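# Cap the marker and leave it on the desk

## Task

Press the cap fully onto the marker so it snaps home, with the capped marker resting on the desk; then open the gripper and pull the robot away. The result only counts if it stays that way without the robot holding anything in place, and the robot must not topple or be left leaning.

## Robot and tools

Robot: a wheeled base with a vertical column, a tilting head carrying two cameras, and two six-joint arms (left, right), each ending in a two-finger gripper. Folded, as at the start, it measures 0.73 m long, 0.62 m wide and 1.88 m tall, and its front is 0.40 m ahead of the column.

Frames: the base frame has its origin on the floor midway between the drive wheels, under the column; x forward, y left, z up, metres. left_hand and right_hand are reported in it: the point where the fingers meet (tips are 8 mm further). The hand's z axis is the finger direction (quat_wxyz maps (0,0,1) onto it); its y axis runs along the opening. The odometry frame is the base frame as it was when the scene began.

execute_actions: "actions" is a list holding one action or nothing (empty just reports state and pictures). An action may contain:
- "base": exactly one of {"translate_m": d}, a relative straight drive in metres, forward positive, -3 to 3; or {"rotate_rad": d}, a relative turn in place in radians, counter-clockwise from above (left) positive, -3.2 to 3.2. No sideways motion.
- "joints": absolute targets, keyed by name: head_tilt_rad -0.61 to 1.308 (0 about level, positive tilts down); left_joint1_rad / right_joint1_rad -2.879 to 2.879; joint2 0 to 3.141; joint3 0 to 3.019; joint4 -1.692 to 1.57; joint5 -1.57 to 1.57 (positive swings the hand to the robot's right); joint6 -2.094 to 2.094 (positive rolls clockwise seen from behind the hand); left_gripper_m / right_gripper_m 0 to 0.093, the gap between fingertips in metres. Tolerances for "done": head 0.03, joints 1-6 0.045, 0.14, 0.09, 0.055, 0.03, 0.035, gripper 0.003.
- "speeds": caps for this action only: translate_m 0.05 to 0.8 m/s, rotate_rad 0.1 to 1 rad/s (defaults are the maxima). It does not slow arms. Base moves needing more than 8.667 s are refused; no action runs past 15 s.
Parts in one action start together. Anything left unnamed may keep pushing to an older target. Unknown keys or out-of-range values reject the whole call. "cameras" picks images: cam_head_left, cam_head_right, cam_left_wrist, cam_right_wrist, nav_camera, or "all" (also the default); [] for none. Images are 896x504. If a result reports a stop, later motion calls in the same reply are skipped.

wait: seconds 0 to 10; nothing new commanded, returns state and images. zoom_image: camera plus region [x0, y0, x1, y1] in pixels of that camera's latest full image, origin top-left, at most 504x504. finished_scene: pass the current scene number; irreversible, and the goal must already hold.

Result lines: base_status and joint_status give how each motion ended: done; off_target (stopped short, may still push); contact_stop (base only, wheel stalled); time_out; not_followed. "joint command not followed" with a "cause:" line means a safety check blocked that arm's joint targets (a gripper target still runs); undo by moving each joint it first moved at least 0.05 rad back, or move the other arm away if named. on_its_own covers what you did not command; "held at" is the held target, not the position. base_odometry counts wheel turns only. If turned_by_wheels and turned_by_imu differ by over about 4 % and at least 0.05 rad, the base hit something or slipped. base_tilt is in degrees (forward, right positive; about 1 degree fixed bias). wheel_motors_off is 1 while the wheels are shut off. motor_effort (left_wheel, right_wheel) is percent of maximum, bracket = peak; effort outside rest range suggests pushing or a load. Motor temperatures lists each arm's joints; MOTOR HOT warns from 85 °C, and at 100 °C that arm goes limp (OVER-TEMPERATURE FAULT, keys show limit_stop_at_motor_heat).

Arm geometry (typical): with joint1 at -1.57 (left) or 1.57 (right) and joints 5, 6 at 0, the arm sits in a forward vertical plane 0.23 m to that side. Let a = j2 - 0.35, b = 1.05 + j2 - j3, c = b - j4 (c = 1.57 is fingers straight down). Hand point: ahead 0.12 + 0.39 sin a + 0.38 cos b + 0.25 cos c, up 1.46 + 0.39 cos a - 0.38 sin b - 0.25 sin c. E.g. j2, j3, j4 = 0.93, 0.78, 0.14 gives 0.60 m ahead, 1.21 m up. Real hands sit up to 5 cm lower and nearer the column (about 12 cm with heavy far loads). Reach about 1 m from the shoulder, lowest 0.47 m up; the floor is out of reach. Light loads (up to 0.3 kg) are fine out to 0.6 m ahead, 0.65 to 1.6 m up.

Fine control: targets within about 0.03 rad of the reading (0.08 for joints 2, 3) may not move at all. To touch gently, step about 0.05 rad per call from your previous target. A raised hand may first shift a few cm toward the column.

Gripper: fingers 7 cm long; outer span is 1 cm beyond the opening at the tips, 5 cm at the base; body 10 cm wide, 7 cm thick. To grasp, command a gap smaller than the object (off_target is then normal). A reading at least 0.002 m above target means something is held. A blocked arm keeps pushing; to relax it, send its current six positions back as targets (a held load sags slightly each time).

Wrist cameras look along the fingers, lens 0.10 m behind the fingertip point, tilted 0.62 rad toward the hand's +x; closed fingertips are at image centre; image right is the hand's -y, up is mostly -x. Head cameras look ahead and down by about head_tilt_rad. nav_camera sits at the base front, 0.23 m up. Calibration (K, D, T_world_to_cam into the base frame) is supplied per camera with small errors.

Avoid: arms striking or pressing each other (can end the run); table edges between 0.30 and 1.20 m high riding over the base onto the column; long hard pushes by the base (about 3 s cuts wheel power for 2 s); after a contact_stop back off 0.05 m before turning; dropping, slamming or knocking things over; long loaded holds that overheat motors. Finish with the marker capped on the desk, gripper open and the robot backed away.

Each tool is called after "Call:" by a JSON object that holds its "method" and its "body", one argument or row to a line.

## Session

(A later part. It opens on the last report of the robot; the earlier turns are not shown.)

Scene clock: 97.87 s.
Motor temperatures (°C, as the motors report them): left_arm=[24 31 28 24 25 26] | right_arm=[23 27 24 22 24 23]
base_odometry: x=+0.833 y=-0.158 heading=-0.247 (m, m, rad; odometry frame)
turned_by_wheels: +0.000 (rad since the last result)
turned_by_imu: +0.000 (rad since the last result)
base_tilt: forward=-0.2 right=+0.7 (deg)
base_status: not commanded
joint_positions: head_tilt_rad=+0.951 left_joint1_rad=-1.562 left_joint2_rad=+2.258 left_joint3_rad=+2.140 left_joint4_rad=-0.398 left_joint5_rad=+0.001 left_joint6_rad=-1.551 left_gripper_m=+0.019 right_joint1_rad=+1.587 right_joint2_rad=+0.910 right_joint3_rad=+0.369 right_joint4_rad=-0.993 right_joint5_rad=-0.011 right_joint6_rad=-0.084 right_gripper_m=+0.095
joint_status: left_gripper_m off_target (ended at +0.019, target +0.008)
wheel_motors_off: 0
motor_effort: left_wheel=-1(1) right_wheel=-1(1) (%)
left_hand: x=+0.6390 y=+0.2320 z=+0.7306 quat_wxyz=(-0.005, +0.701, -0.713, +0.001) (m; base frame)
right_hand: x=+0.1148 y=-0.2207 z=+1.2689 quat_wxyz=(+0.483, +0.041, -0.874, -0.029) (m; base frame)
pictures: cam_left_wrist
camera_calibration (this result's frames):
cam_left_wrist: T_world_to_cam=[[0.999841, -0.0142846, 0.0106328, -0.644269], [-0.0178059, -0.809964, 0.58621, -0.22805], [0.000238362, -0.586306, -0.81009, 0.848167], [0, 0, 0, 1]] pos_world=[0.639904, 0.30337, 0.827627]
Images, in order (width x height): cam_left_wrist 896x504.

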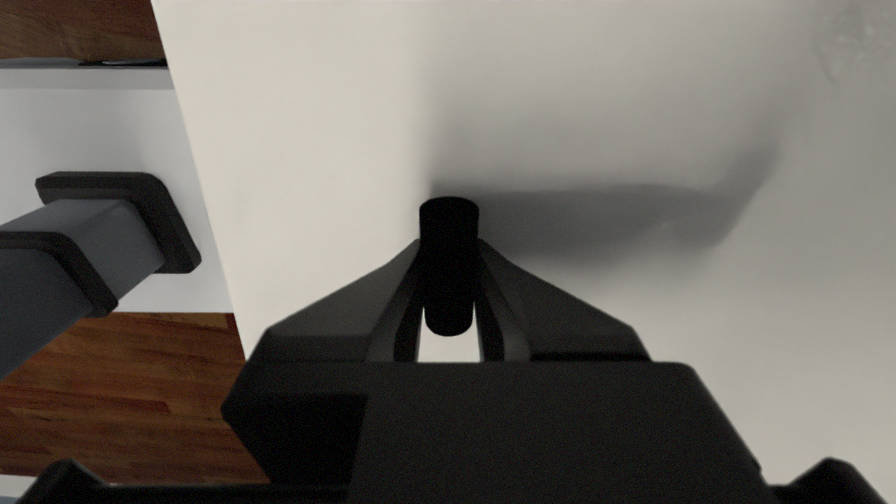

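Call:
{"method": "execute_actions", "body": {
  "actions": [
    {"joints":{"left_joint2_rad":1.95,"left_joint3_rad":1.8,"left_joint4_rad":-0.37,"left_joint6_rad":0.012}}
  ],
  "cameras": []
}}

Call:
{"method": "execute_actions", "body": {
  "actions": [
    {"joints":{"left_joint4_rad":1.0,"right_joint1_rad":1.57,"right_joint2_rad":2.2,"right_joint3_rad":1.95,"right_joint4_rad":1.1,"right_joint5_rad":-1.2,"right_joint6_rad":0}}
  ],
  "cameras": []
}}

Call:
{"method": "execute_actions", "body": {
  "actions": [
    {"joints":{"left_joint2_rad":2.84,"left_joint3_rad":2.5,"left_joint4_rad":1.4}}
  ],
  "cameras": []
}}

Call:
{"method": "execute_actions", "body": {
  "actions": [
    {"joints":{"left_joint2_rad":2.92,"left_joint3_rad":2.57,"left_joint4_rad":1.38}}
  ],
  "cameras": ["cam_left_wrist","cam_right_wrist"]
}}

Call:
{"method": "zoom_image", "body": {
  "camera": "cam_right_wrist",
  "region": [280,200,420,310]
}}

Scene clock: 111.43 s.
Motor temperatures (°C, as the motors report them): left_arm=[24 31 28 24 25 26] | right_arm=[23 27 24 22 24 23]
base_odometry: x=+0.833 y=-0.158 heading=-0.247 (m, m, rad; odometry frame)
turned_by_wheels: +0.000 (rad since the last result)
turned_by_imu: +0.001 (rad since the last result)
base_tilt: forward=-0.4 right=+0.7 (deg)
base_status: not commanded
joint_positions: head_tilt_rad=+0.951 left_joint1_rad=-1.562 left_joint2_rad=+1.931 left_joint3_rad=+1.800 left_joint4_rad=-0.376 left_joint5_rad=+0.001 left_joint6_rad=+0.001 left_gripper_m=+0.019 right_joint1_rad=+1.587 right_joint2_rad=+0.910 right_joint3_rad=+0.369 right_joint4_rad=-0.993 right_joint5_rad=-0.011 right_joint6_rad=-0.084 right_gripper_m=+0.095
joint_status: all done
wheel_motors_off: 0
motor_effort: left_wheel=-1(1) right_wheel=-2(2) (%)
left_hand: x=+0.6587 y=+0.2312 z=+0.8522 quat_wxyz=(-0.008, +0.002, -1.000, -0.003) (m; base frame)
right_hand: x=+0.1148 y=-0.2207 z=+1.2689 quat_wxyz=(+0.483, +0.041, -0.874, -0.029) (m; base frame)
pictures: none
No camera images: the call's "cameras" was empty. Leave "cameras" out to get every camera's image.

Scene clock: 113.40 s.
Motor temperatures (°C, as the motors report them): left_arm=[24 31 28 24 25 26] | right_arm=[23 27 24 22 24 23]
base_odometry: x=+0.833 y=-0.158 heading=-0.247 (m, m, rad; odometry frame)
turned_by_wheels: +0.000 (rad since the last result)
turned_by_imu: +0.001 (rad since the last result)
base_tilt: forward=-0.3 right=+0.6 (deg)
base_status: not commanded
joint_positions: head_tilt_rad=+0.951 left_joint1_rad=-1.562 left_joint2_rad=+1.931 left_joint3_rad=+1.798 left_joint4_rad=+0.980 left_joint5_rad=+0.001 left_joint6_rad=+0.001 left_gripper_m=+0.019 right_joint1_rad=+1.578 right_joint2_rad=+2.198 right_joint3_rad=+1.936 right_joint4_rad=+1.083 right_joint5_rad=-1.198 right_joint6_rad=-0.011 right_gripper_m=+0.095
joint_status: all done
wheel_motors_off: 0
motor_effort: left_wheel=-1(1) right_wheel=-3(3) (%)
left_hand: x=+0.8951 y=+0.2308 z=+1.0486 quat_wxyz=(-0.633, -0.001, -0.774, -0.004) (m; base frame)
right_hand: x=+0.7247 y=-0.0603 z=+0.9504 quat_wxyz=(-0.517, +0.354, -0.642, -0.441) (m; base frame)
pictures: none
No camera images: the call's "cameras" was empty. Leave "cameras" out to get every camera's image.

Scene clock: 115.10 s.
Motor temperatures (°C, as the motors report them): left_arm=[24 31 28 24 25 26] | right_arm=[23 28 24 22 24 23]
base_odometry: x=+0.833 y=-0.158 heading=-0.247 (m, m, rad; odometry frame)
turned_by_wheels: +0.000 (rad since the last result)
turned_by_imu: +0.001 (rad since the last result)
base_tilt: forward=-0.4 right=+0.7 (deg)
base_status: not commanded
joint_positions: head_tilt_rad=+0.951 left_joint1_rad=-1.562 left_joint2_rad=+2.852 left_joint3_rad=+2.483 left_joint4_rad=+1.414 left_joint5_rad=-0.001 left_joint6_rad=+0.000 left_gripper_m=+0.019 right_joint1_rad=+1.578 right_joint2_rad=+2.198 right_joint3_rad=+1.936 right_joint4_rad=+1.083 right_joint5_rad=-1.199 right_joint6_rad=-0.011 right_gripper_m=+0.095
joint_status: all done
wheel_motors_off: 0
motor_effort: left_wheel=+1(6) right_wheel=-3(5) (%)
left_hand: x=+0.6570 y=+0.2322 z=+0.7684 quat_wxyz=(-0.706, -0.001, -0.708, -0.004) (m; base frame)
right_hand: x=+0.7247 y=-0.0602 z=+0.9504 quat_wxyz=(-0.517, +0.354, -0.642, -0.441) (m; base frame)
pictures: none
No camera images: the call's "cameras" was empty. Leave "cameras" out to get every camera's image.

Scene clock: 115.87 s.
Motor temperatures (°C, as the motors report them): left_arm=[24 31 28 24 25 26] | right_arm=[23 28 24 22 24 23]
base_odometry: x=+0.833 y=-0.158 heading=-0.247 (m, m, rad; odometry frame)
turned_by_wheels: +0.000 (rad since the last result)
turned_by_imu: +0.000 (rad since the last result)
base_tilt: forward=-0.3 right=+0.6 (deg)
base_status: not commanded
joint_positions: head_tilt_rad=+0.951 left_joint1_rad=-1.562 left_joint2_rad=+2.906 left_joint3_rad=+2.559 left_joint4_rad=+1.392 left_joint5_rad=-0.001 left_joint6_rad=+0.000 left_gripper_m=+0.019 right_joint1_rad=+1.578 right_joint2_rad=+2.198 right_joint3_rad=+1.936 right_joint4_rad=+1.083 right_joint5_rad=-1.199 right_joint6_rad=-0.011 right_gripper_m=+0.095
joint_status: all done
wheel_motors_off: 0
motor_effort: left_wheel=+2(2) right_wheel=-3(3) (%)
left_hand: x=+0.6479 y=+0.2322 z=+0.7577 quat_wxyz=(-0.706, -0.001, -0.708, -0.004) (m; base frame)
right_hand: x=+0.7247 y=-0.0602 z=+0.9504 quat_wxyz=(-0.517, +0.354, -0.642, -0.441) (m; base frame)
pictures: cam_left_wrist, cam_right_wrist
camera_calibration (this result's frames):
cam_left_wrist: T_world_to_cam=[[0.00236735, -0.999983, -0.00532577, 0.233814], [-0.593519, 0.00288125, -0.804815, 0.994652], [0.804817, 0.00506622, -0.593502, 0.0475149], [0, 0, 0, 1]] pos_world=[0.55155, 0.230703, 0.829956]
cam_right_wrist: T_world_to_cam=[[0.913044, -0.35683, -0.197541, -0.495675], [-0.376841, -0.552787, -0.743248, 0.952473], [0.156015, 0.75306, -0.639187, 0.663221], [0, 0, 0, 1]] pos_world=[0.708032, -0.149802, 1.03393]
Images, in order (width x height): cam_left_wrist 896x504, cam_right_wrist 896x504.

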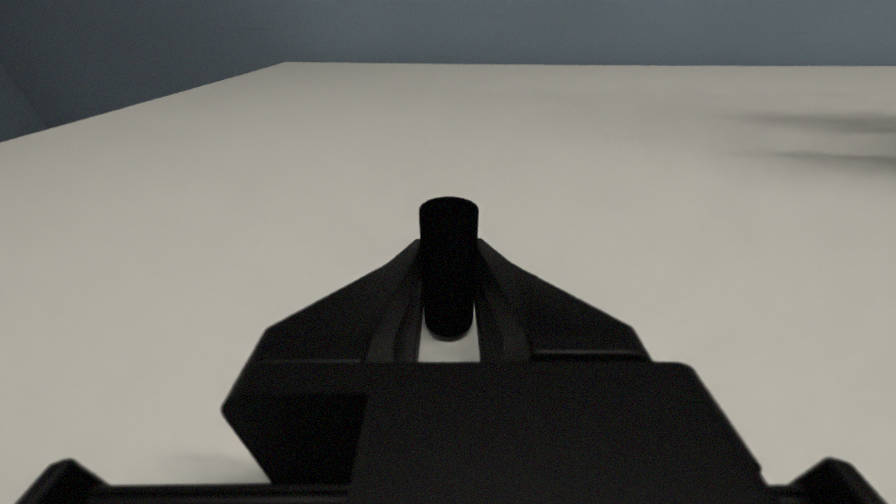

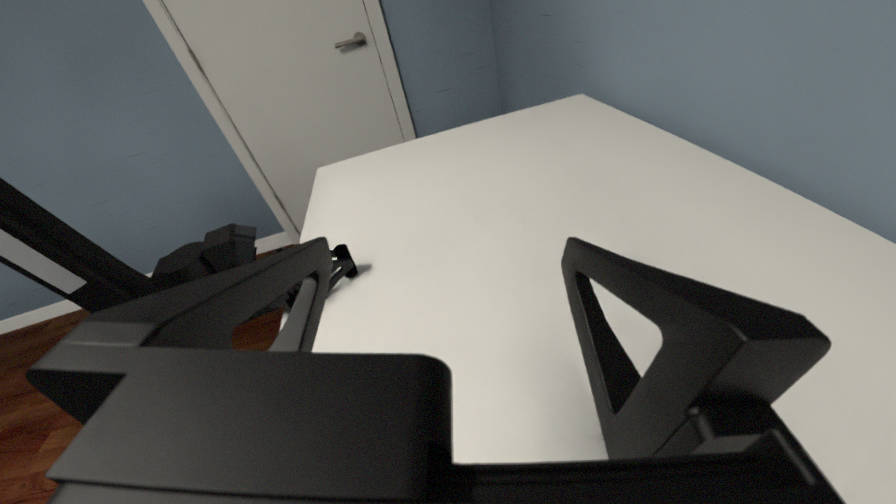

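Region (280, 200, 420, 310) of cam_right_wrist's 896x504 image, scaled by 3.600, with more detail than that image has; it fills the top 396 rows of this view, and the rest is white.

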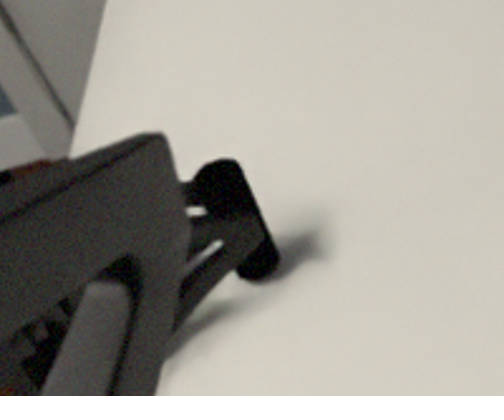

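Nearly touching.

Call:
{"method": "execute_actions", "body": {
  "actions": [
    {"joints":{"left_joint2_rad":2.945,"left_joint3_rad":2.595}}
  ],
  "cameras": []
}}

Call:
{"method": "execute_actions", "body": {
  "actions": [
    {"joints":{"left_gripper_m":0.07}}
  ],
  "cameras": ["cam_left_wrist"]
}}

Call:
{"method": "execute_actions", "body": {
  "actions": [
    {"base":{"translate_m":-0.2}}
  ],
  "cameras": ["cam_left_wrist"]
}}

Call:
{"method": "execute_actions", "body": {
  "actions": [
    {"joints":{"left_joint2_rad":1.92,"left_joint3_rad":1.76,"left_joint4_rad":1.0}}
  ],
  "cameras": ["cam_head_left","cam_left_wrist"]
}}

Scene clock: 125.43 s.
Motor temperatures (°C, as the motors report them): left_arm=[24 31 28 24 25 26] | right_arm=[23 29 25 22 24 23]
base_odometry: x=+0.833 y=-0.158 heading=-0.247 (m, m, rad; odometry frame)
turned_by_wheels: +0.000 (rad since the last result)
turned_by_imu: +0.001 (rad since the last result)
base_tilt: forward=-0.4 right=+0.6 (deg)
base_status: not commanded
joint_positions: head_tilt_rad=+0.951 left_joint1_rad=-1.562 left_joint2_rad=+2.919 left_joint3_rad=+2.582 left_joint4_rad=+1.392 left_joint5_rad=-0.001 left_joint6_rad=+0.000 left_gripper_m=+0.019 right_joint1_rad=+1.578 right_joint2_rad=+2.198 right_joint3_rad=+1.936 right_joint4_rad=+1.083 right_joint5_rad=-1.199 right_joint6_rad=-0.011 right_gripper_m=+0.095
joint_status: all done
wheel_motors_off: 0
motor_effort: left_wheel=+1(2) right_wheel=-3(3) (%)
left_hand: x=+0.6478 y=+0.2322 z=+0.7584 quat_wxyz=(-0.710, -0.001, -0.704, -0.004) (m; base frame)
right_hand: x=+0.7247 y=-0.0602 z=+0.9504 quat_wxyz=(-0.517, +0.354, -0.642, -0.441) (m; base frame)
pictures: none
No camera images: the call's "cameras" was empty. Leave "cameras" out to get every camera's image.

Scene clock: 126.07 s.
Motor temperatures (°C, as the motors report them): left_arm=[24 31 28 24 25 26] | right_arm=[23 29 25 22 24 23]
base_odometry: x=+0.833 y=-0.158 heading=-0.247 (m, m, rad; odometry frame)
turned_by_wheels: +0.000 (rad since the last result)
turned_by_imu: +0.000 (rad since the last result)
base_tilt: forward=-0.3 right=+0.7 (deg)
base_status: not commanded
joint_positions: head_tilt_rad=+0.951 left_joint1_rad=-1.561 left_joint2_rad=+2.919 left_joint3_rad=+2.583 left_joint4_rad=+1.392 left_joint5_rad=-0.001 left_joint6_rad=+0.000 left_gripper_m=+0.070 right_joint1_rad=+1.578 right_joint2_rad=+2.198 right_joint3_rad=+1.936 right_joint4_rad=+1.083 right_joint5_rad=-1.199 right_joint6_rad=-0.011 right_gripper_m=+0.095
joint_status: all done
wheel_motors_off: 0
motor_effort: left_wheel=+2(2) right_wheel=-3(3) (%)
left_hand: x=+0.6482 y=+0.2336 z=+0.7587 quat_wxyz=(-0.710, -0.001, -0.704, -0.005) (m; base frame)
right_hand: x=+0.7247 y=-0.0602 z=+0.9504 quat_wxyz=(-0.517, +0.354, -0.642, -0.441) (m; base frame)
pictures: cam_left_wrist
camera_calibration (this result's frames):
cam_left_wrist: T_world_to_cam=[[0.00310642, -0.999973, -0.00666957, 0.235706], [-0.583962, 0.00360024, -0.811773, 0.994531], [0.811775, 0.00641649, -0.583935, 0.0358365], [0, 0, 0, 1]] pos_world=[0.550945, 0.231889, 0.829831]
Images, in order (width x height): cam_left_wrist 896x504.

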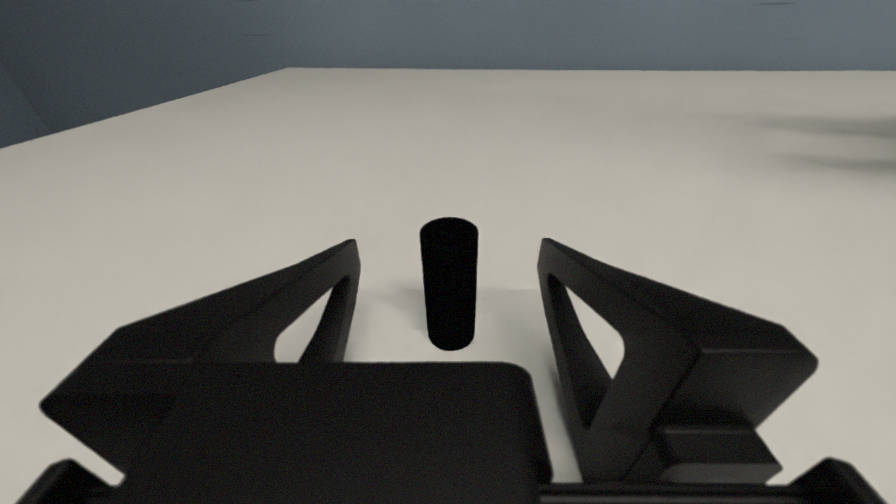

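Scene clock: 127.97 s.
Motor temperatures (°C, as the motors report them): left_arm=[24 30 28 24 25 26] | right_arm=[23 29 25 22 24 23]
base_odometry: x=+0.639 y=-0.109 heading=-0.249 (m, m, rad; odometry frame)
turned_by_wheels: -0.002 (rad since the last result)
turned_by_imu: -0.001 (rad since the last result)
base_tilt: forward=-0.3 right=+0.7 (deg)
base_status: done
joint_positions: head_tilt_rad=+0.952 left_joint1_rad=-1.561 left_joint2_rad=+2.950 left_joint3_rad=+2.586 left_joint4_rad=+1.392 left_joint5_rad=-0.001 left_joint6_rad=+0.000 left_gripper_m=+0.070 right_joint1_rad=+1.576 right_joint2_rad=+2.199 right_joint3_rad=+1.936 right_joint4_rad=+1.083 right_joint5_rad=-1.199 right_joint6_rad=-0.011 right_gripper_m=+0.095
joint_status: not commanded
wheel_motors_off: 0
motor_effort: left_wheel=-2(46) right_wheel=+1(59) (%)
left_hand: x=+0.6277 y=+0.2336 z=+0.7439 quat_wxyz=(-0.700, -0.001, -0.714, -0.005) (m; base frame)
right_hand: x=+0.7243 y=-0.0613 z=+0.9498 quat_wxyz=(-0.516, +0.354, -0.643, -0.441) (m; base frame)
pictures: cam_left_wrist
camera_calibration (this result's frames):
cam_left_wrist: T_world_to_cam=[[0.00315579, -0.999971, -0.00699877, 0.23591], [-0.606341, 0.00365202, -0.795197, 0.972201], [0.795199, 0.00675311, -0.606311, 0.070783], [0, 0, 0, 1]] pos_world=[0.532454, 0.231874, 0.817659]
Images, in order (width x height): cam_left_wrist 896x504.

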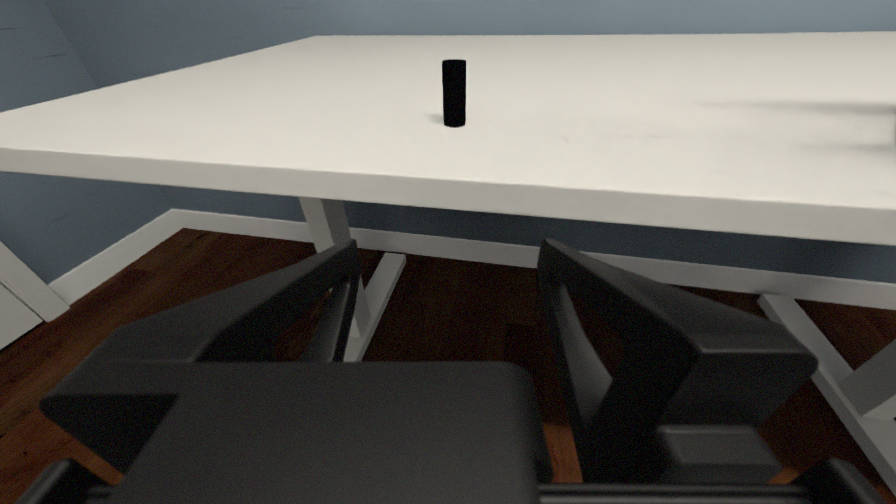

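Scene clock: 129.90 s.
Motor temperatures (°C, as the motors report them): left_arm=[24 31 28 24 25 26] | right_arm=[23 29 25 22 24 23]
base_odometry: x=+0.639 y=-0.109 heading=-0.249 (m, m, rad; odometry frame)
turned_by_wheels: +0.000 (rad since the last result)
turned_by_imu: +0.001 (rad since the last result)
base_tilt: forward=-0.4 right=+0.7 (deg)
base_status: not commanded
joint_positions: head_tilt_rad=+0.952 left_joint1_rad=-1.561 left_joint2_rad=+1.913 left_joint3_rad=+1.753 left_joint4_rad=+1.003 left_joint5_rad=-0.001 left_joint6_rad=+0.000 left_gripper_m=+0.070 right_joint1_rad=+1.576 right_joint2_rad=+2.199 right_joint3_rad=+1.936 right_joint4_rad=+1.083 right_joint5_rad=-1.199 right_joint6_rad=-0.011 right_gripper_m=+0.095
joint_status: all done
wheel_motors_off: 0
motor_effort: left_wheel=-2(2) right_wheel=+1(2) (%)
left_hand: x=+0.8855 y=+0.2322 z=+1.0510 quat_wxyz=(-0.632, -0.001, -0.775, -0.005) (m; base frame)
right_hand: x=+0.7243 y=-0.0613 z=+0.9498 quat_wxyz=(-0.516, +0.354, -0.643, -0.441) (m; base frame)
pictures: cam_head_left, cam_left_wrist
camera_calibration (this result's frames):
cam_head_left: T_world_to_cam=[[-0.0498552, -0.996628, 0.0651628, -0.0502575], [-0.8594, 0.00956574, -0.511214, 0.832533], [0.508867, -0.0814876, -0.85698, 1.2142], [0, 0, 0, 1]] pos_world=[0.0951078, 0.0408903, 1.46942]
cam_left_wrist: T_world_to_cam=[[0.00349521, -0.999972, -0.00668704, 0.235244], [-0.742021, 0.00188935, -0.670374, 1.36212], [0.670367, 0.00730502, -0.741993, 0.305015], [0, 0, 0, 1]] pos_world=[0.805429, 0.230436, 1.14102]
Images, in order (width x height): cam_head_left 896x504, cam_left_wrist 896x504.

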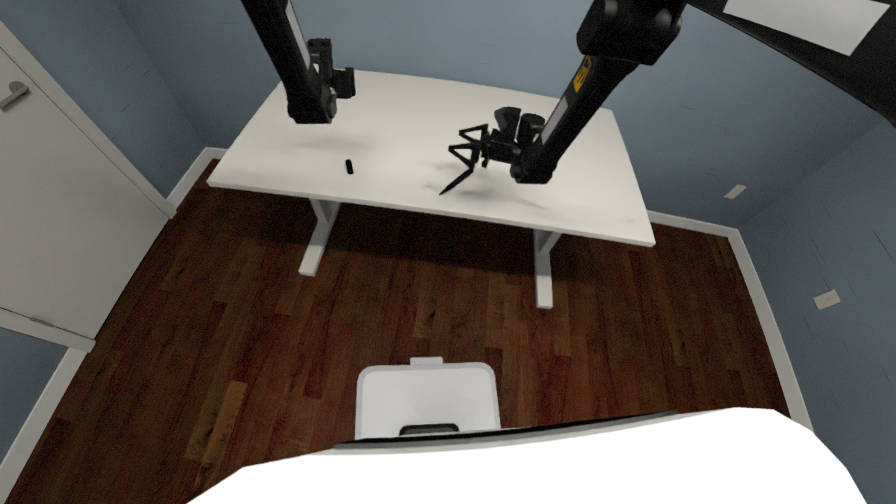

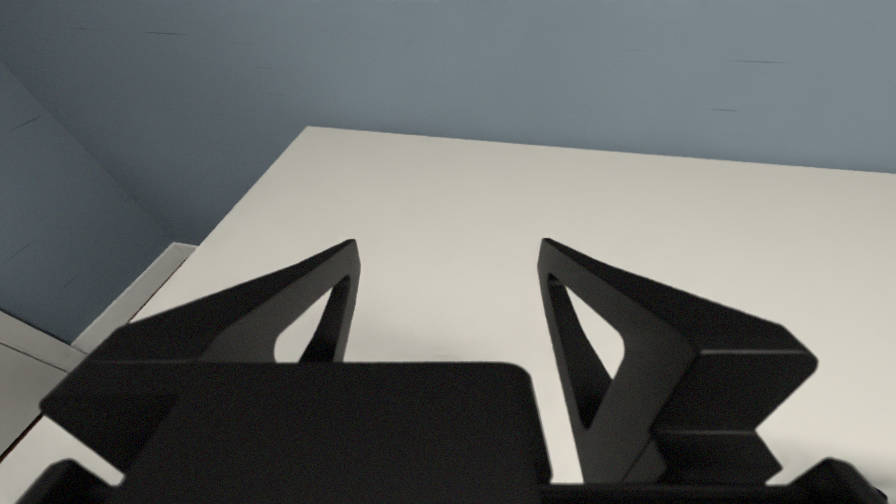

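Call:
{"method": "execute_actions", "body": {
  "actions": [
    {"base":{"rotate_rad":-0.432},"joints":{"left_joint6_rad":0.36,"left_gripper_m":0.06}}
  ],
  "cameras": []
}}

Call:
{"method": "execute_actions", "body": {
  "actions": [
    {"base":{"translate_m":0.135},"joints":{"left_joint4_rad":-0.36}}
  ],
  "cameras": ["cam_head_left","cam_left_wrist"]
}}

Scene clock: 145.47 s.
Motor temperatures (°C, as the motors report them): left_arm=[24 32 28 24 25 26] | right_arm=[23 30 25 22 24 23]
base_odometry: x=+0.639 y=-0.109 heading=-0.680 (m, m, rad; odometry frame)
turned_by_wheels: -0.431 (rad since the last result)
turned_by_imu: -0.430 (rad since the last result)
base_tilt: forward=-0.4 right=+0.7 (deg)
base_status: done
joint_positions: head_tilt_rad=+0.952 left_joint1_rad=-1.563 left_joint2_rad=+1.913 left_joint3_rad=+1.753 left_joint4_rad=+1.003 left_joint5_rad=-0.001 left_joint6_rad=+0.349 left_gripper_m=+0.060 right_joint1_rad=+1.561 right_joint2_rad=+2.199 right_joint3_rad=+1.936 right_joint4_rad=+1.083 right_joint5_rad=-1.199 right_joint6_rad=-0.011 right_gripper_m=+0.095
joint_status: all done
wheel_motors_off: 0
motor_effort: left_wheel=+1(44) right_wheel=+0(41) (%)
left_hand: x=+0.8855 y=+0.2302 z=+1.0510 quat_wxyz=(-0.621, -0.135, -0.763, -0.113) (m; base frame)
right_hand: x=+0.7255 y=-0.0727 z=+0.9477 quat_wxyz=(-0.516, +0.355, -0.647, -0.435) (m; base frame)
pictures: none
No camera images: the call's "cameras" was empty. Leave "cameras" out to get every camera's image.

Scene clock: 147.23 s.
Motor temperatures (°C, as the motors report them): left_arm=[24 32 28 24 25 26] | right_arm=[23 30 25 22 24 23]
base_odometry: x=+0.744 y=-0.194 heading=-0.681 (m, m, rad; odometry frame)
turned_by_wheels: -0.001 (rad since the last result)
turned_by_imu: -0.001 (rad since the last result)
base_tilt: forward=-0.4 right=+0.7 (deg)
base_status: done
joint_positions: head_tilt_rad=+0.952 left_joint1_rad=-1.563 left_joint2_rad=+1.913 left_joint3_rad=+1.754 left_joint4_rad=-0.351 left_joint5_rad=-0.001 left_joint6_rad=+0.349 left_gripper_m=+0.060 right_joint1_rad=+1.563 right_joint2_rad=+2.198 right_joint3_rad=+1.937 right_joint4_rad=+1.083 right_joint5_rad=-1.200 right_joint6_rad=-0.011 right_gripper_m=+0.095
joint_status: all done
wheel_motors_off: 0
motor_effort: left_wheel=-1(50) right_wheel=+0(47) (%)
left_hand: x=+0.6485 y=+0.2312 z=+0.8552 quat_wxyz=(-0.006, -0.172, -0.985, -0.005) (m; base frame)
right_hand: x=+0.7261 y=-0.0712 z=+0.9487 quat_wxyz=(-0.516, +0.356, -0.646, -0.435) (m; base frame)
pictures: cam_head_left, cam_left_wrist
camera_calibration (this result's frames):
cam_head_left: T_world_to_cam=[[-0.0498542, -0.996628, 0.0651635, -0.0502588], [-0.859408, 0.00956574, -0.5112, 0.832513], [0.508853, -0.0814876, -0.856988, 1.21421], [0, 0, 0, 1]] pos_world=[0.0951067, 0.0408903, 1.46942]
cam_left_wrist: T_world_to_cam=[[-0.336278, -0.941714, -0.00959989, 0.443104], [-0.767523, 0.268141, 0.582245, -0.0612834], [-0.545734, 0.203164, -0.812957, 1.12265], [0, 0, 0, 1]] pos_world=[0.714639, 0.205626, 0.952604]
Images, in order (width x height): cam_head_left 896x504, cam_left_wrist 896x504.

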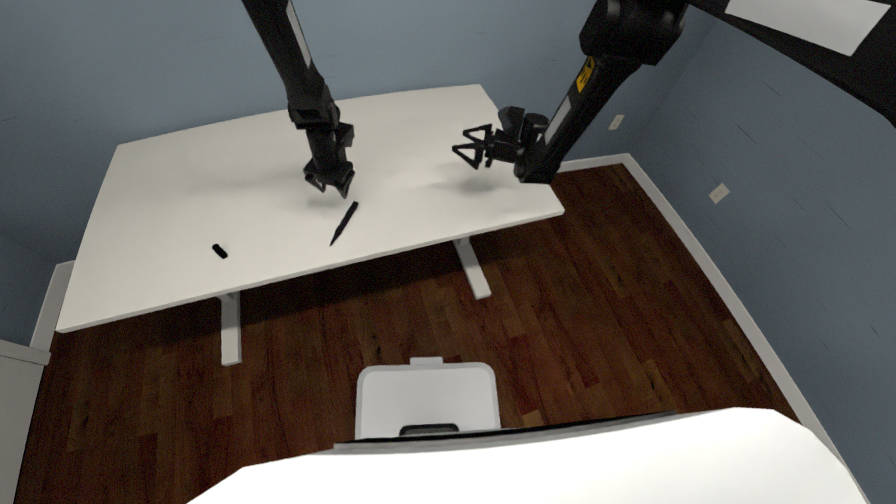

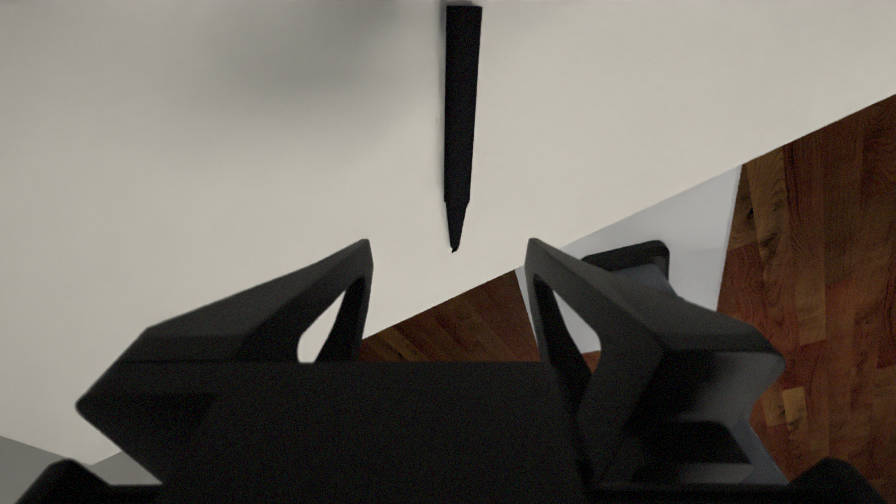

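Call:
{"method": "execute_actions", "body": {
  "actions": [
    {"base":{"rotate_rad":-0.008},"joints":{"left_joint2_rad":2.265,"left_joint3_rad":2.15,"left_joint4_rad":-0.405,"left_joint6_rad":0.385}}
  ],
  "cameras": ["cam_left_wrist"]
}}

Call:
{"method": "execute_actions", "body": {
  "actions": [
    {"joints":{"left_gripper_m":0.0}}
  ],
  "cameras": ["cam_left_wrist"]
}}

Call:
{"method": "execute_actions", "body": {
  "actions": [
    {"joints":{"left_joint2_rad":1.92,"left_joint3_rad":1.76,"left_joint4_rad":-0.37}}
  ],
  "cameras": []
}}

Scene clock: 157.53 s.
Motor temperatures (°C, as the motors report them): left_arm=[24 32 28 24 25 26] | right_arm=[23 30 25 22 24 23]
base_odometry: x=+0.744 y=-0.194 heading=-0.687 (m, m, rad; odometry frame)
turned_by_wheels: -0.006 (rad since the last result)
turned_by_imu: -0.005 (rad since the last result)
base_tilt: forward=-0.3 right=+0.7 (deg)
base_status: done
joint_positions: head_tilt_rad=+0.952 left_joint1_rad=-1.558 left_joint2_rad=+2.252 left_joint3_rad=+2.143 left_joint4_rad=-0.396 left_joint5_rad=+0.002 left_joint6_rad=+0.373 left_gripper_m=+0.060 right_joint1_rad=+1.566 right_joint2_rad=+2.198 right_joint3_rad=+1.937 right_joint4_rad=+1.083 right_joint5_rad=-1.200 right_joint6_rad=-0.011 right_gripper_m=+0.095
joint_status: all done
wheel_motors_off: 0
motor_effort: left_wheel=+4(34) right_wheel=-3(38) (%)
left_hand: x=+0.6455 y=+0.2360 z=+0.7343 quat_wxyz=(-0.008, -0.182, -0.983, -0.006) (m; base frame)
right_hand: x=+0.7259 y=-0.0689 z=+0.9491 quat_wxyz=(-0.517, +0.356, -0.645, -0.437) (m; base frame)
pictures: cam_left_wrist
camera_calibration (this result's frames):
cam_left_wrist: T_world_to_cam=[[-0.356887, -0.934065, -0.0124147, 0.459033], [-0.763549, 0.284029, 0.579932, 0.000937543], [-0.538168, 0.21645, -0.81457, 1.01486], [0, 0, 0, 1]] pos_world=[0.710702, 0.208835, 0.831827]
Images, in order (width x height): cam_left_wrist 896x504.

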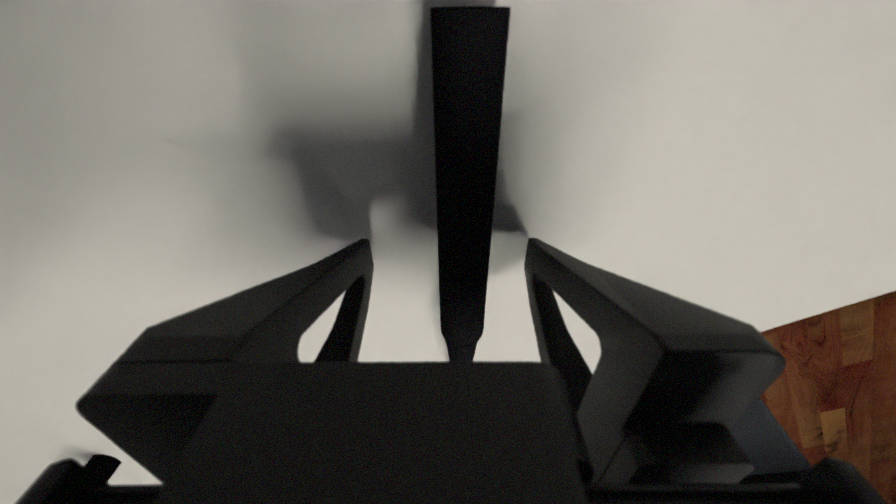

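Scene clock: 158.17 s.
Motor temperatures (°C, as the motors report them): left_arm=[24 32 28 24 25 26] | right_arm=[23 30 25 22 24 23]
base_odometry: x=+0.744 y=-0.194 heading=-0.687 (m, m, rad; odometry frame)
turned_by_wheels: +0.000 (rad since the last result)
turned_by_imu: +0.000 (rad since the last result)
base_tilt: forward=-0.4 right=+0.6 (deg)
base_status: not commanded
joint_positions: head_tilt_rad=+0.952 left_joint1_rad=-1.558 left_joint2_rad=+2.252 left_joint3_rad=+2.143 left_joint4_rad=-0.396 left_joint5_rad=+0.001 left_joint6_rad=+0.374 left_gripper_m=+0.017 right_joint1_rad=+1.566 right_joint2_rad=+2.198 right_joint3_rad=+1.937 right_joint4_rad=+1.083 right_joint5_rad=-1.200 right_joint6_rad=-0.011 right_gripper_m=+0.095
joint_status: left_gripper_m off_target (ended at +0.017, target +0.000)
wheel_motors_off: 0
motor_effort: left_wheel=+4(4) right_wheel=-4(4) (%)
left_hand: x=+0.6455 y=+0.2362 z=+0.7343 quat_wxyz=(-0.008, -0.183, -0.983, -0.007) (m; base frame)
right_hand: x=+0.7259 y=-0.0689 z=+0.9491 quat_wxyz=(-0.517, +0.356, -0.645, -0.437) (m; base frame)
pictures: cam_left_wrist
camera_calibration (this result's frames):
cam_left_wrist: T_world_to_cam=[[-0.357231, -0.933924, -0.0131306, 0.459869], [-0.763439, 0.283863, 0.580157, 0.000702352], [-0.538095, 0.217274, -0.814399, 1.01446], [0, 0, 0, 1]] pos_world=[0.710692, 0.208867, 0.831806]
Images, in order (width x height): cam_left_wrist 896x504.

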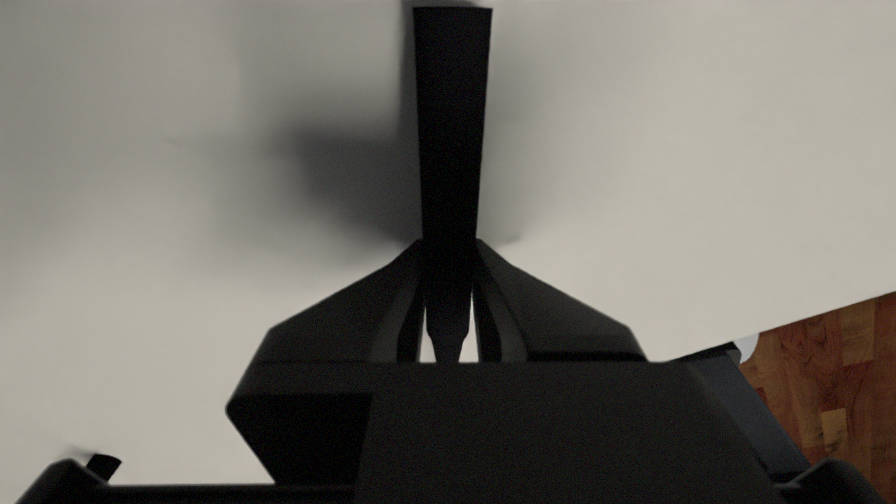

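Scene clock: 159.53 s.
Motor temperatures (°C, as the motors report them): left_arm=[24 32 28 24 25 26] | right_arm=[23 30 25 22 24 23]
base_odometry: x=+0.744 y=-0.194 heading=-0.687 (m, m, rad; odometry frame)
turned_by_wheels: +0.000 (rad since the last result)
turned_by_imu: +0.000 (rad since the last result)
base_tilt: forward=-0.3 right=+0.5 (deg)
base_status: not commanded
joint_positions: head_tilt_rad=+0.952 left_joint1_rad=-1.558 left_joint2_rad=+1.902 left_joint3_rad=+1.759 left_joint4_rad=-0.376 left_joint5_rad=+0.001 left_joint6_rad=+0.374 left_gripper_m=+0.017 right_joint1_rad=+1.566 right_joint2_rad=+2.198 right_joint3_rad=+1.937 right_joint4_rad=+1.083 right_joint5_rad=-1.200 right_joint6_rad=-0.011 right_gripper_m=+0.095
joint_status: all done
wheel_motors_off: 0
motor_effort: left_wheel=+4(4) right_wheel=-4(4) (%)
left_hand: x=+0.6514 y=+0.2348 z=+0.8613 quat_wxyz=(-0.001, -0.182, -0.983, -0.005) (m; base frame)
right_hand: x=+0.7259 y=-0.0689 z=+0.9491 quat_wxyz=(-0.517, +0.356, -0.645, -0.437) (m; base frame)
pictures: none
No camera images: the call's "cameras" was empty. Leave "cameras" out to get every camera's image.

Call:
{"method": "execute_actions", "body": {
  "actions": [
    {"base":{"rotate_rad":0.51},"joints":{"left_joint4_rad":1.3,"left_joint6_rad":-0.02}}
  ],
  "cameras": []
}}

Call:
{"method": "execute_actions", "body": {
  "actions": [
    {"base":{"translate_m":-0.06},"joints":{"left_joint2_rad":2.42,"left_joint3_rad":1.96,"left_joint4_rad":1.53}}
  ],
  "cameras": ["cam_left_wrist","cam_right_wrist"]
}}

Call:
{"method": "zoom_image", "body": {
  "camera": "cam_left_wrist",
  "region": [400,280,500,370]
}}

Scene clock: 169.07 s.
Motor temperatures (°C, as the motors report them): left_arm=[24 32 28 24 25 26] | right_arm=[23 30 25 22 24 23]
base_odometry: x=+0.744 y=-0.194 heading=-0.178 (m, m, rad; odometry frame)
turned_by_wheels: +0.509 (rad since the last result)
turned_by_imu: +0.512 (rad since the last result)
base_tilt: forward=-0.3 right=+0.7 (deg)
base_status: done
joint_positions: head_tilt_rad=+0.952 left_joint1_rad=-1.554 left_joint2_rad=+1.902 left_joint3_rad=+1.759 left_joint4_rad=+1.280 left_joint5_rad=+0.001 left_joint6_rad=-0.009 left_gripper_m=+0.017 right_joint1_rad=+1.578 right_joint2_rad=+2.198 right_joint3_rad=+1.937 right_joint4_rad=+1.083 right_joint5_rad=-1.200 right_joint6_rad=-0.011 right_gripper_m=+0.095
joint_status: all done
wheel_motors_off: 0
motor_effort: left_wheel=-1(44) right_wheel=+0(37) (%)
left_hand: x=+0.8954 y=+0.2362 z=+1.1290 quat_wxyz=(-0.738, +0.000, -0.675, -0.004) (m; base frame)
right_hand: x=+0.7249 y=-0.0596 z=+0.9508 quat_wxyz=(-0.517, +0.355, -0.642, -0.442) (m; base frame)
pictures: none
No camera images: the call's "cameras" was empty. Leave "cameras" out to get every camera's image.

Scene clock: 170.77 s.
Motor temperatures (°C, as the motors report them): left_arm=[24 32 28 24 25 26] | right_arm=[23 31 25 22 24 23]
base_odometry: x=+0.685 y=-0.183 heading=-0.177 (m, m, rad; odometry frame)
turned_by_wheels: +0.001 (rad since the last result)
turned_by_imu: +0.002 (rad since the last result)
base_tilt: forward=-0.4 right=+0.8 (deg)
base_status: done
joint_positions: head_tilt_rad=+0.952 left_joint1_rad=-1.554 left_joint2_rad=+2.412 left_joint3_rad=+1.958 left_joint4_rad=+1.514 left_joint5_rad=+0.001 left_joint6_rad=-0.009 left_gripper_m=+0.017 right_joint1_rad=+1.577 right_joint2_rad=+2.199 right_joint3_rad=+1.937 right_joint4_rad=+1.083 right_joint5_rad=-1.200 right_joint6_rad=-0.011 right_gripper_m=+0.095
joint_status: all done
wheel_motors_off: 0
motor_effort: left_wheel=-1(53) right_wheel=-1(41) (%)
left_hand: x=+0.7347 y=+0.2380 z=+0.8953 quat_wxyz=(-0.712, +0.000, -0.703, -0.004) (m; base frame)
right_hand: x=+0.7245 y=-0.0607 z=+0.9502 quat_wxyz=(-0.517, +0.355, -0.642, -0.441) (m; base frame)
pictures: cam_left_wrist, cam_right_wrist
camera_calibration (this result's frames):
cam_left_wrist: T_world_to_cam=[[0.00413201, -0.999984, -0.00387932, 0.237538], [-0.580841, 0.000757808, -0.814017, 1.15621], [0.814007, 0.00561679, -0.580828, 0.0411014], [0, 0, 0, 1]] pos_world=[0.637136, 0.236427, 0.96597]
cam_right_wrist: T_world_to_cam=[[0.913647, -0.355529, -0.197102, -0.49651], [-0.375735, -0.553514, -0.743267, 0.951156], [0.155154, 0.753141, -0.639301, 0.664182], [0, 0, 0, 1]] pos_world=[0.707967, -0.150268, 1.03371]
Images, in order (width x height): cam_left_wrist 896x504, cam_right_wrist 896x504.

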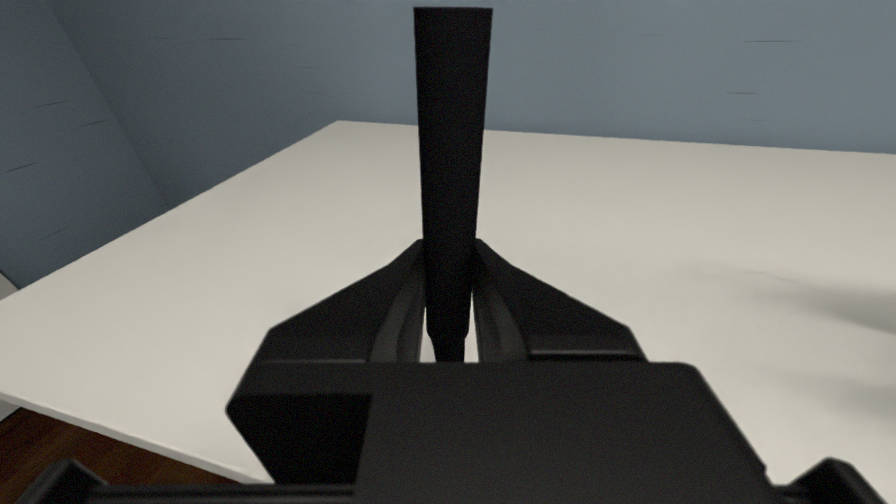

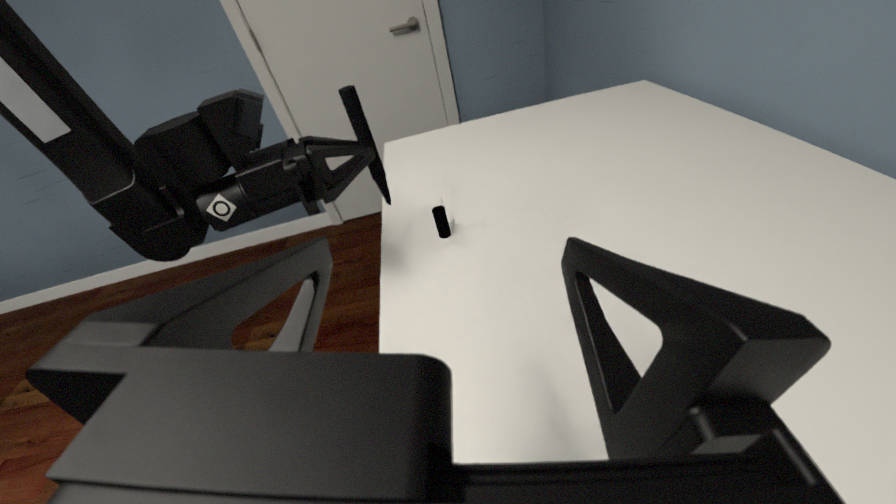

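Region (400, 280, 500, 370) of cam_left_wrist's 896x504 image, scaled by 5.040, with more detail than that image has; it fills the top 454 rows of this view, and the rest is white.

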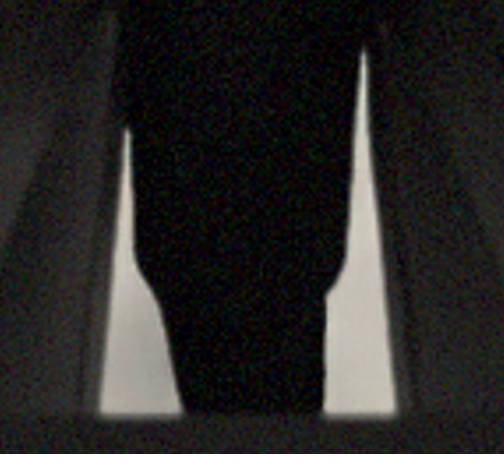

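Call:
{"method": "execute_actions", "body": {
  "actions": [
    {"base":{"rotate_rad":-0.005}}
  ],
  "cameras": ["cam_left_wrist"]
}}

Call:
{"method": "zoom_image", "body": {
  "camera": "cam_left_wrist",
  "region": [400,280,500,370]
}}

Call:
{"method": "execute_actions", "body": {
  "actions": [
    {"base":{"translate_m":0.066},"joints":{"left_joint2_rad":2.465,"left_joint3_rad":2.025,"left_joint4_rad":1.49}}
  ],
  "cameras": ["cam_right_wrist"]
}}

Call:
{"method": "zoom_image", "body": {
  "camera": "cam_right_wrist",
  "region": [350,160,450,270]
}}

Scene clock: 178.77 s.
Motor temperatures (°C, as the motors report them): left_arm=[24 32 27 24 25 26] | right_arm=[23 31 25 22 24 23]
base_odometry: x=+0.686 y=-0.183 heading=-0.181 (m, m, rad; odometry frame)
turned_by_wheels: -0.004 (rad since the last result)
turned_by_imu: -0.003 (rad since the last result)
base_tilt: forward=-0.3 right=+0.5 (deg)
base_status: done
joint_positions: head_tilt_rad=+0.952 left_joint1_rad=-1.557 left_joint2_rad=+2.412 left_joint3_rad=+1.958 left_joint4_rad=+1.514 left_joint5_rad=+0.001 left_joint6_rad=-0.009 left_gripper_m=+0.017 right_joint1_rad=+1.573 right_joint2_rad=+2.199 right_joint3_rad=+1.937 right_joint4_rad=+1.083 right_joint5_rad=-1.200 right_joint6_rad=-0.011 right_gripper_m=+0.095
joint_status: not commanded
wheel_motors_off: 0
motor_effort: left_wheel=+0(25) right_wheel=+0(31) (%)
left_hand: x=+0.7347 y=+0.2352 z=+0.8952 quat_wxyz=(-0.712, +0.001, -0.703, -0.003) (m; base frame)
right_hand: x=+0.7249 y=-0.0639 z=+0.9496 quat_wxyz=(-0.516, +0.355, -0.643, -0.440) (m; base frame)
pictures: cam_left_wrist
camera_calibration (this result's frames):
cam_left_wrist: T_world_to_cam=[[0.00241538, -0.999997, -0.000906042, 0.233349], [-0.580841, -0.000665421, -0.814017, 1.15653], [0.814014, 0.00249243, -0.58084, 0.0418214], [0, 0, 0, 1]] pos_world=[0.637154, 0.234013, 0.96594]
Images, in order (width x height): cam_left_wrist 896x504.

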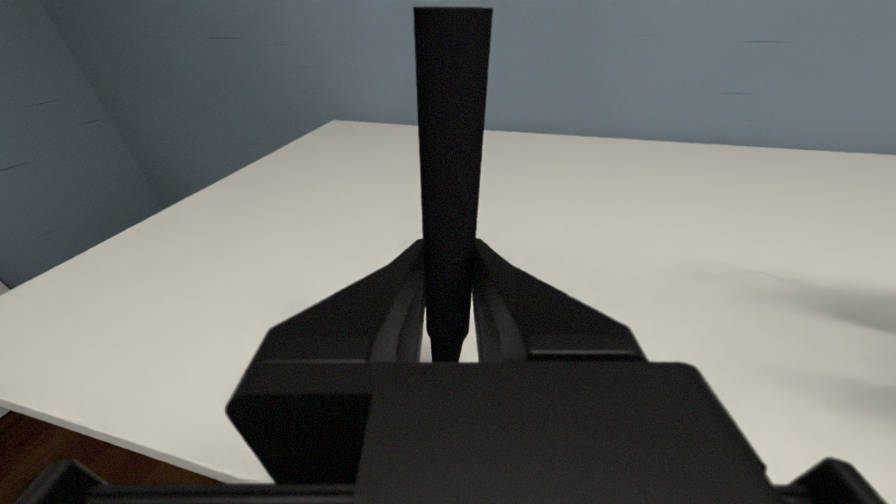

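Region (400, 280, 500, 370) of cam_left_wrist's 896x504 image, scaled by 5.040, with more detail than that image has; it fills the top 454 rows of this view, and the rest is white.

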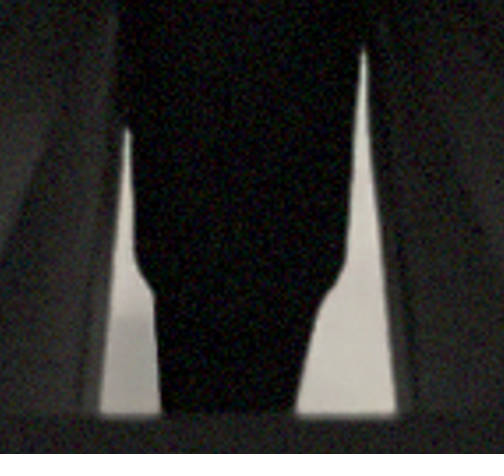

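Scene clock: 180.37 s.
Motor temperatures (°C, as the motors report them): left_arm=[24 31 27 24 25 26] | right_arm=[23 31 25 22 24 23]
base_odometry: x=+0.750 y=-0.195 heading=-0.181 (m, m, rad; odometry frame)
turned_by_wheels: +0.000 (rad since the last result)
turned_by_imu: +0.000 (rad since the last result)
base_tilt: forward=-0.4 right=+0.8 (deg)
base_status: done
joint_positions: head_tilt_rad=+0.952 left_joint1_rad=-1.557 left_joint2_rad=+2.465 left_joint3_rad=+2.019 left_joint4_rad=+1.498 left_joint5_rad=+0.001 left_joint6_rad=-0.009 left_gripper_m=+0.017 right_joint1_rad=+1.573 right_joint2_rad=+2.198 right_joint3_rad=+1.939 right_joint4_rad=+1.083 right_joint5_rad=-1.200 right_joint6_rad=-0.011 right_gripper_m=+0.095
joint_status: all done
wheel_motors_off: 0
motor_effort: left_wheel=+0(27) right_wheel=+3(59) (%)
left_hand: x=+0.7278 y=+0.2354 z=+0.8760 quat_wxyz=(-0.709, +0.001, -0.705, -0.003) (m; base frame)
right_hand: x=+0.7262 y=-0.0639 z=+0.9506 quat_wxyz=(-0.517, +0.356, -0.643, -0.439) (m; base frame)
pictures: cam_right_wrist
camera_calibration (this result's frames):
cam_right_wrist: T_world_to_cam=[[0.913149, -0.358874, -0.193308, -0.502545], [-0.375334, -0.555265, -0.742163, 0.948844], [0.159006, 0.75026, -0.641737, 0.665972], [0, 0, 0, 1]] pos_world=[0.709139, -0.153143, 1.03443]
Images, in order (width x height): cam_right_wrist 896x504.

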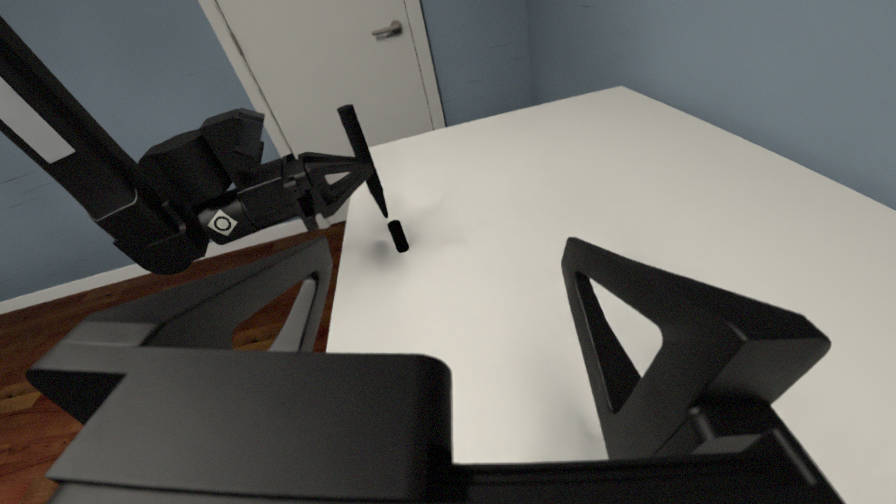

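Region (350, 160, 450, 270) of cam_right_wrist's 896x504 image, scaled by 4.582, with more detail than that image has; it fills the left 458 columns of this view, and the rest is white.

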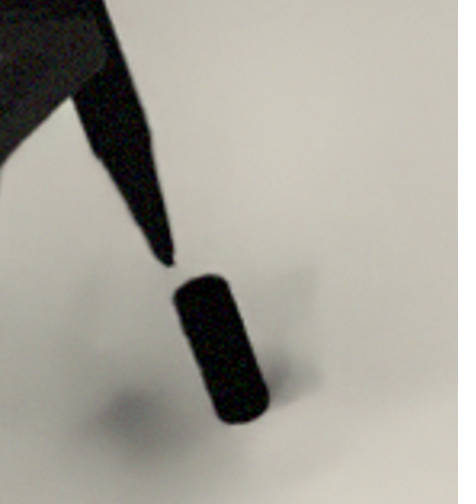

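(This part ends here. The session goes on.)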